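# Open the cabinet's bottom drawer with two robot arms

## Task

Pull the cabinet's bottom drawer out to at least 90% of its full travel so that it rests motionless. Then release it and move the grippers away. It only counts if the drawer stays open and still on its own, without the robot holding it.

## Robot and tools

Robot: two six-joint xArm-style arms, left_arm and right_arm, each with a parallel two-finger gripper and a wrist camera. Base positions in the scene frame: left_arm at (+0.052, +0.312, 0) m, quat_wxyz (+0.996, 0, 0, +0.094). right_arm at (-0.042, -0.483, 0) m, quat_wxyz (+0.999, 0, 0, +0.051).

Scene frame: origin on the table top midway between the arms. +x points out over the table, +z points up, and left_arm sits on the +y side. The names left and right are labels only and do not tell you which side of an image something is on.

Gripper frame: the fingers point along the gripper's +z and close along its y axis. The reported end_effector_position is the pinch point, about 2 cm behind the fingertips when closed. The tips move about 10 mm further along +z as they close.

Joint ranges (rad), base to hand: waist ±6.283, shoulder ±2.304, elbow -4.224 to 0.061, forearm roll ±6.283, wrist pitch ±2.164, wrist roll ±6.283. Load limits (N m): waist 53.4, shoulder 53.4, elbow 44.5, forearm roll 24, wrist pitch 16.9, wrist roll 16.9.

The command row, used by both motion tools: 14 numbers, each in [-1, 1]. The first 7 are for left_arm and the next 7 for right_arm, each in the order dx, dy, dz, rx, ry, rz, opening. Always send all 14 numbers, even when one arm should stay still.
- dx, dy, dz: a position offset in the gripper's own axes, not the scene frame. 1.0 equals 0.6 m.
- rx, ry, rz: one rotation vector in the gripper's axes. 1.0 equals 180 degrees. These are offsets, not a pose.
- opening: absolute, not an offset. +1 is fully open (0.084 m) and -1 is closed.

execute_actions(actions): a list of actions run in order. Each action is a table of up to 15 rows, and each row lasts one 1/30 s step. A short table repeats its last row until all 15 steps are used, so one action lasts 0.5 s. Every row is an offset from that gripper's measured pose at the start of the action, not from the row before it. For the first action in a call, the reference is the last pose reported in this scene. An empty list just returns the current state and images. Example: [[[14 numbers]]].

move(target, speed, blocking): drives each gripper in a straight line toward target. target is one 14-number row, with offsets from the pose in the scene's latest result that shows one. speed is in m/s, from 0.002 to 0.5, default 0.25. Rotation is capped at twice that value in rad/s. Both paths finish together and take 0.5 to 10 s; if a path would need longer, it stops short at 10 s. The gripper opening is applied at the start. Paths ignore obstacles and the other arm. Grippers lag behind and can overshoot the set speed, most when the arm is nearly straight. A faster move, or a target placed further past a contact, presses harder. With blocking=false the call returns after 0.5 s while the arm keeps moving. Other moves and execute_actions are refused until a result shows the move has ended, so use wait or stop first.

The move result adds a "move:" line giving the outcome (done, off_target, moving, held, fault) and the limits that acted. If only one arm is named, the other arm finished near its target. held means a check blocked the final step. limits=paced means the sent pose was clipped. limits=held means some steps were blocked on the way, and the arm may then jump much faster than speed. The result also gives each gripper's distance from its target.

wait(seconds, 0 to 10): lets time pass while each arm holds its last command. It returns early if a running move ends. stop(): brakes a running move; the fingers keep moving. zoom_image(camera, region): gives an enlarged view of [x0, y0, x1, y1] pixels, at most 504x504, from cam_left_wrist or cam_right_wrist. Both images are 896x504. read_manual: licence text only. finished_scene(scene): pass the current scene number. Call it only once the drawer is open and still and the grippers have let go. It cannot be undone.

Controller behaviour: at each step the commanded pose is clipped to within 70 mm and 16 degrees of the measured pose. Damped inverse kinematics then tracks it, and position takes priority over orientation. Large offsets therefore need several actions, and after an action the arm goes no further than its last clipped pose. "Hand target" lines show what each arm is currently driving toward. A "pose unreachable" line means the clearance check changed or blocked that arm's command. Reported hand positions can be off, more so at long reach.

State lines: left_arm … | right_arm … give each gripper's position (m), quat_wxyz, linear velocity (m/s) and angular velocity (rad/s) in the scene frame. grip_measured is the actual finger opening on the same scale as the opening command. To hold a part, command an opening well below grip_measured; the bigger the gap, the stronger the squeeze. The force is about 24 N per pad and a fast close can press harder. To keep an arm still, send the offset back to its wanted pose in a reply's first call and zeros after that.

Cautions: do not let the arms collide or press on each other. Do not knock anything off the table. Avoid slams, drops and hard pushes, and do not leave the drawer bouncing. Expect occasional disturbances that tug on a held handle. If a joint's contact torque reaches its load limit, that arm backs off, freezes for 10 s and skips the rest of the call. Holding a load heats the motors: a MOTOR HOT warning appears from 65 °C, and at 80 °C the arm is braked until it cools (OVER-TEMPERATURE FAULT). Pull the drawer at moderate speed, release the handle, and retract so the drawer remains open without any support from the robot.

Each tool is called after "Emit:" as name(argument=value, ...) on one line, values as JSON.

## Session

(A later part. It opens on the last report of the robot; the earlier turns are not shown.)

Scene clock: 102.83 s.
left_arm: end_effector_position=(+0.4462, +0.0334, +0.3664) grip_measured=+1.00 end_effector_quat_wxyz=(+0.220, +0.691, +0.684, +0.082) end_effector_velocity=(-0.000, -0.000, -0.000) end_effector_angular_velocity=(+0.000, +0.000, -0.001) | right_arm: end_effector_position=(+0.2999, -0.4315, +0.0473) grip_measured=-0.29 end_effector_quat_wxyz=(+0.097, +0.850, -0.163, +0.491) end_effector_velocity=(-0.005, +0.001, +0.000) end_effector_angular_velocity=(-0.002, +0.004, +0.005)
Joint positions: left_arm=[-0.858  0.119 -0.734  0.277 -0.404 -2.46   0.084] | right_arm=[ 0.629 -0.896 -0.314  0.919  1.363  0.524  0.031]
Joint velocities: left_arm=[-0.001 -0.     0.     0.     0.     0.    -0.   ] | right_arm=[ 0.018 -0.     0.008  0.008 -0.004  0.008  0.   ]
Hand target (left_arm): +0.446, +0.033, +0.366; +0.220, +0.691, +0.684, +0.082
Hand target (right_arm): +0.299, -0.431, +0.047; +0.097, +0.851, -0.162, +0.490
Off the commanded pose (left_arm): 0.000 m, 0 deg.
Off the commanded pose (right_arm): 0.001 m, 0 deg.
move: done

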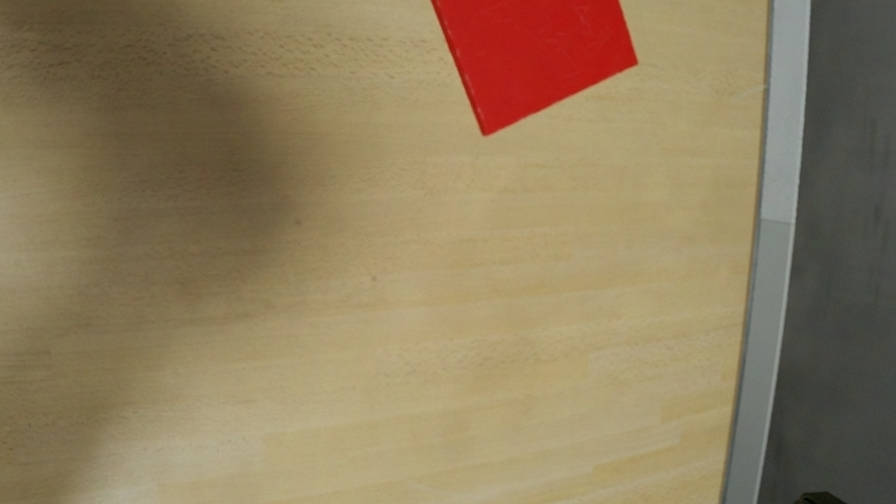

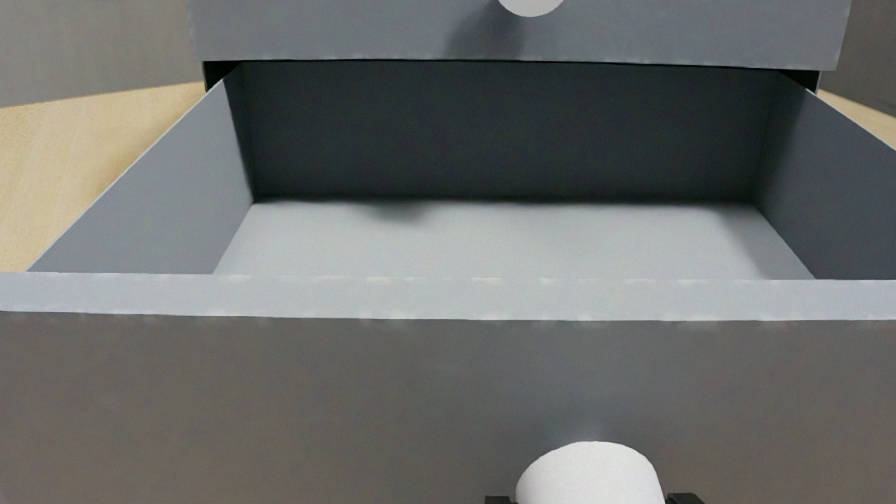

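Emit:
execute_actions(actions=[[[0,0,0,0,0,0,1,0,0,0.002,0,0,0,0.7]]])

Emit:
move(target=[0,0,0,0,0,0,1,0.01,0,-0.09,0,0,0,0.7], speed=0.15)

Emit:
move(target=[0,0,0,0,0,0,1,0.26,0,-0.2,0,0,0,0.7], speed=0.3)

Scene clock: 105.77 s.
left_arm: end_effector_position=(+0.4462, +0.0334, +0.3664) grip_measured=+1.00 end_effector_quat_wxyz=(+0.220, +0.691, +0.684, +0.082) end_effector_velocity=(+0.000, +0.000, +0.000) end_effector_angular_velocity=(-0.000, -0.000, +0.001) | right_arm: end_effector_position=(+0.3006, -0.4321, +0.0466) grip_measured=+0.70 end_effector_quat_wxyz=(+0.097, +0.850, -0.163, +0.491) end_effector_velocity=(+0.003, +0.002, +0.001) end_effector_angular_velocity=(+0.003, -0.010, +0.002)
Joint positions: left_arm=[-0.858  0.119 -0.734  0.277 -0.404 -2.46   0.084] | right_arm=[ 0.624 -0.898 -0.316  0.915  1.364  0.522  0.073]
Joint velocities: left_arm=[ 0.001 -0.    -0.     0.    -0.    -0.    -0.   ] | right_arm=[-0.002  0.001 -0.004 -0.     0.006 -0.001  0.   ]
Hand target (left_arm): +0.446, +0.033, +0.366; +0.220, +0.691, +0.684, +0.082
Hand target (right_arm): +0.301, -0.432, +0.047; +0.097, +0.850, -0.163, +0.491
Off the commanded pose (left_arm): 0.000 m, 0 deg.
Off the commanded pose (right_arm): 0.000 m, 0 deg.

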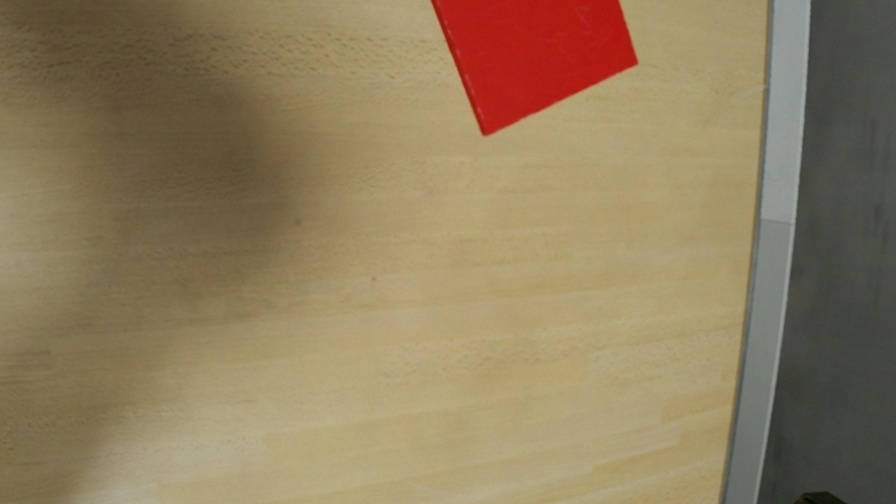

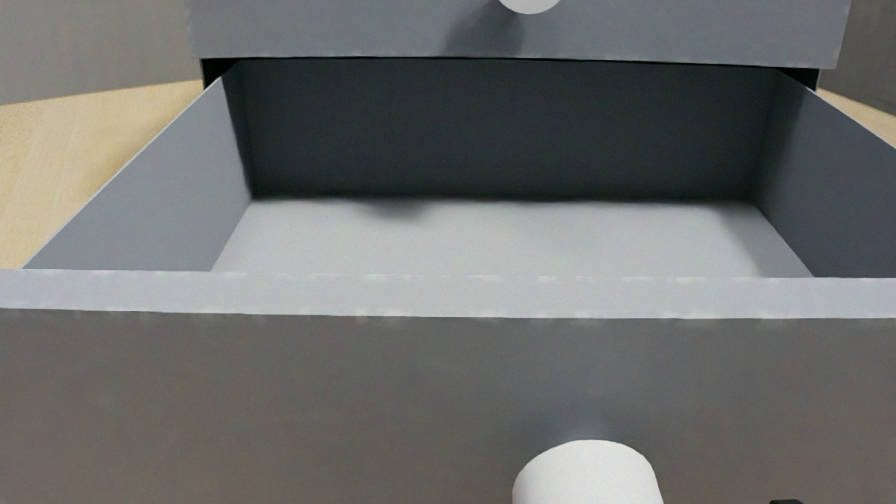

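Scene clock: 106.70 s.
left_arm: end_effector_position=(+0.4462, +0.0334, +0.3664) grip_measured=+1.00 end_effector_quat_wxyz=(+0.220, +0.691, +0.684, +0.082) end_effector_velocity=(+0.000, +0.001, -0.000) end_effector_angular_velocity=(+0.001, +0.000, +0.000) | right_arm: end_effector_position=(+0.2602, -0.4160, +0.0786) grip_measured=+0.70 end_effector_quat_wxyz=(+0.097, +0.850, -0.163, +0.491) end_effector_velocity=(-0.002, +0.001, +0.001) end_effector_angular_velocity=(-0.002, +0.000, -0.002)
Joint positions: left_arm=[-0.858  0.119 -0.734  0.277 -0.404 -2.46   0.084] | right_arm=[ 0.841 -0.774 -0.23   1.091  1.246  0.553  0.073]
Joint velocities: left_arm=[ 0.001 -0.     0.001  0.001  0.     0.    -0.   ] | right_arm=[ 0.012  0.007  0.002  0.014 -0.009 -0.003 -0.   ]
Hand target (left_arm): +0.446, +0.033, +0.366; +0.220, +0.691, +0.684, +0.082
Hand target (right_arm): +0.260, -0.416, +0.079; +0.097, +0.850, -0.163, +0.491
Off the commanded pose (left_arm): 0.000 m, 0 deg.
Off the commanded pose (right_arm): 0.000 m, 0 deg.
move: done

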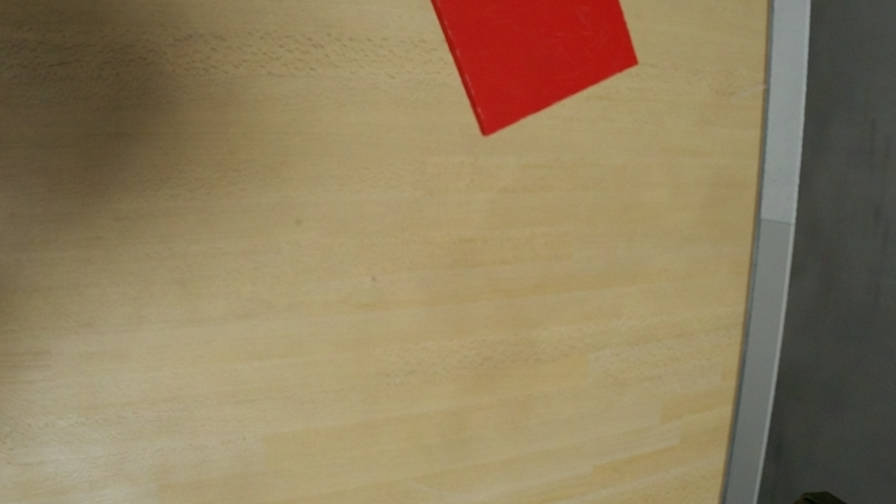

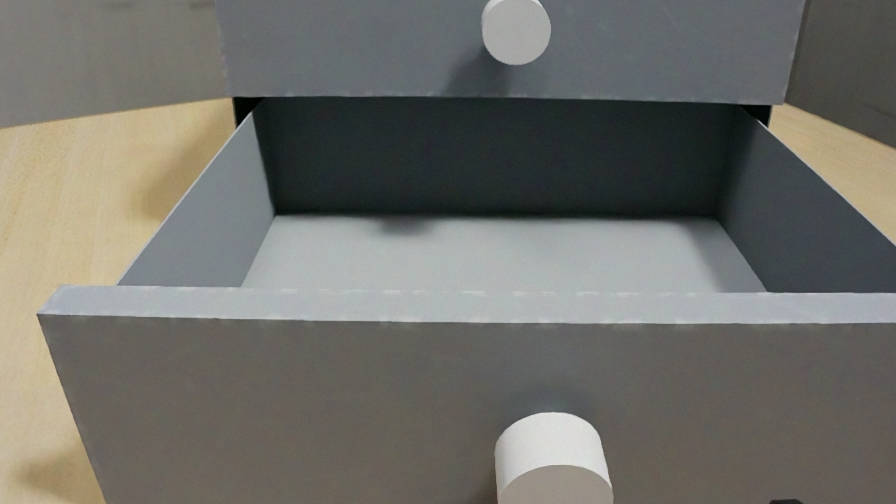

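Scene clock: 108.23 s.
left_arm: end_effector_position=(+0.4462, +0.0334, +0.3664) grip_measured=+1.00 end_effector_quat_wxyz=(+0.220, +0.691, +0.684, +0.082) end_effector_velocity=(+0.000, +0.000, +0.000) end_effector_angular_velocity=(-0.001, +0.000, +0.001) | right_arm: end_effector_position=(+0.2362, -0.4057, +0.2728) grip_measured=+0.70 end_effector_quat_wxyz=(+0.096, +0.851, -0.163, +0.491) end_effector_velocity=(-0.001, +0.000, +0.002) end_effector_angular_velocity=(+0.002, +0.008, -0.003)
Joint positions: left_arm=[-0.858  0.119 -0.734  0.277 -0.404 -2.46   0.084] | right_arm=[ 0.985  0.317 -0.065  1.692  1.05  -0.446  0.073]
Joint velocities: left_arm=[ 0.001 -0.    -0.    -0.001  0.    -0.    -0.   ] | right_arm=[ 0.001  0.019 -0.003  0.021 -0.003 -0.029  0.   ]
Hand target (left_arm): +0.446, +0.033, +0.366; +0.220, +0.691, +0.684, +0.082
Hand target (right_arm): +0.236, -0.406, +0.273; +0.096, +0.851, -0.163, +0.490
Off the commanded pose (left_arm): 0.000 m, 0 deg.
Off the commanded pose (right_arm): 0.001 m, 0 deg.
move: done; limits=paced

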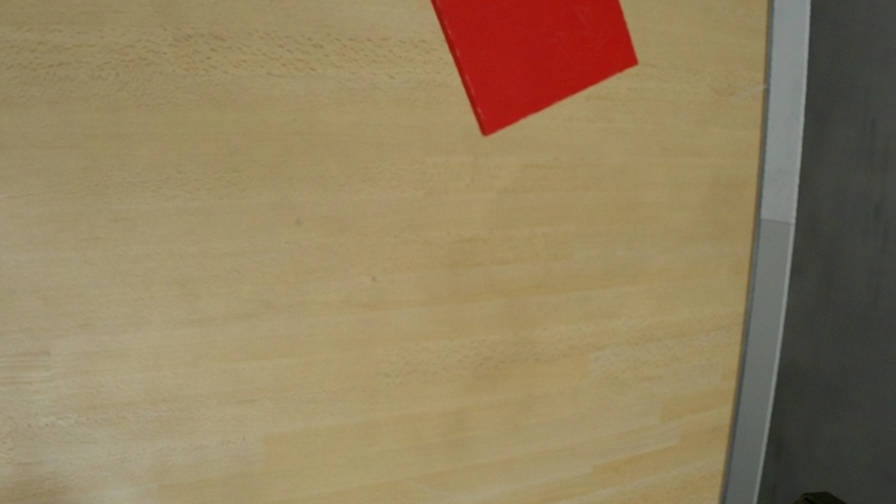

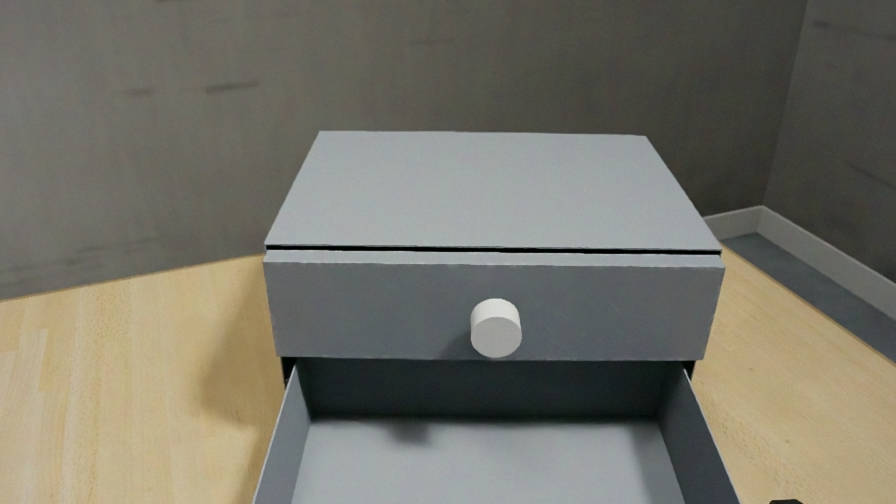

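Emit:
finished_scene(scene=1)

The scene is finished: the task was done.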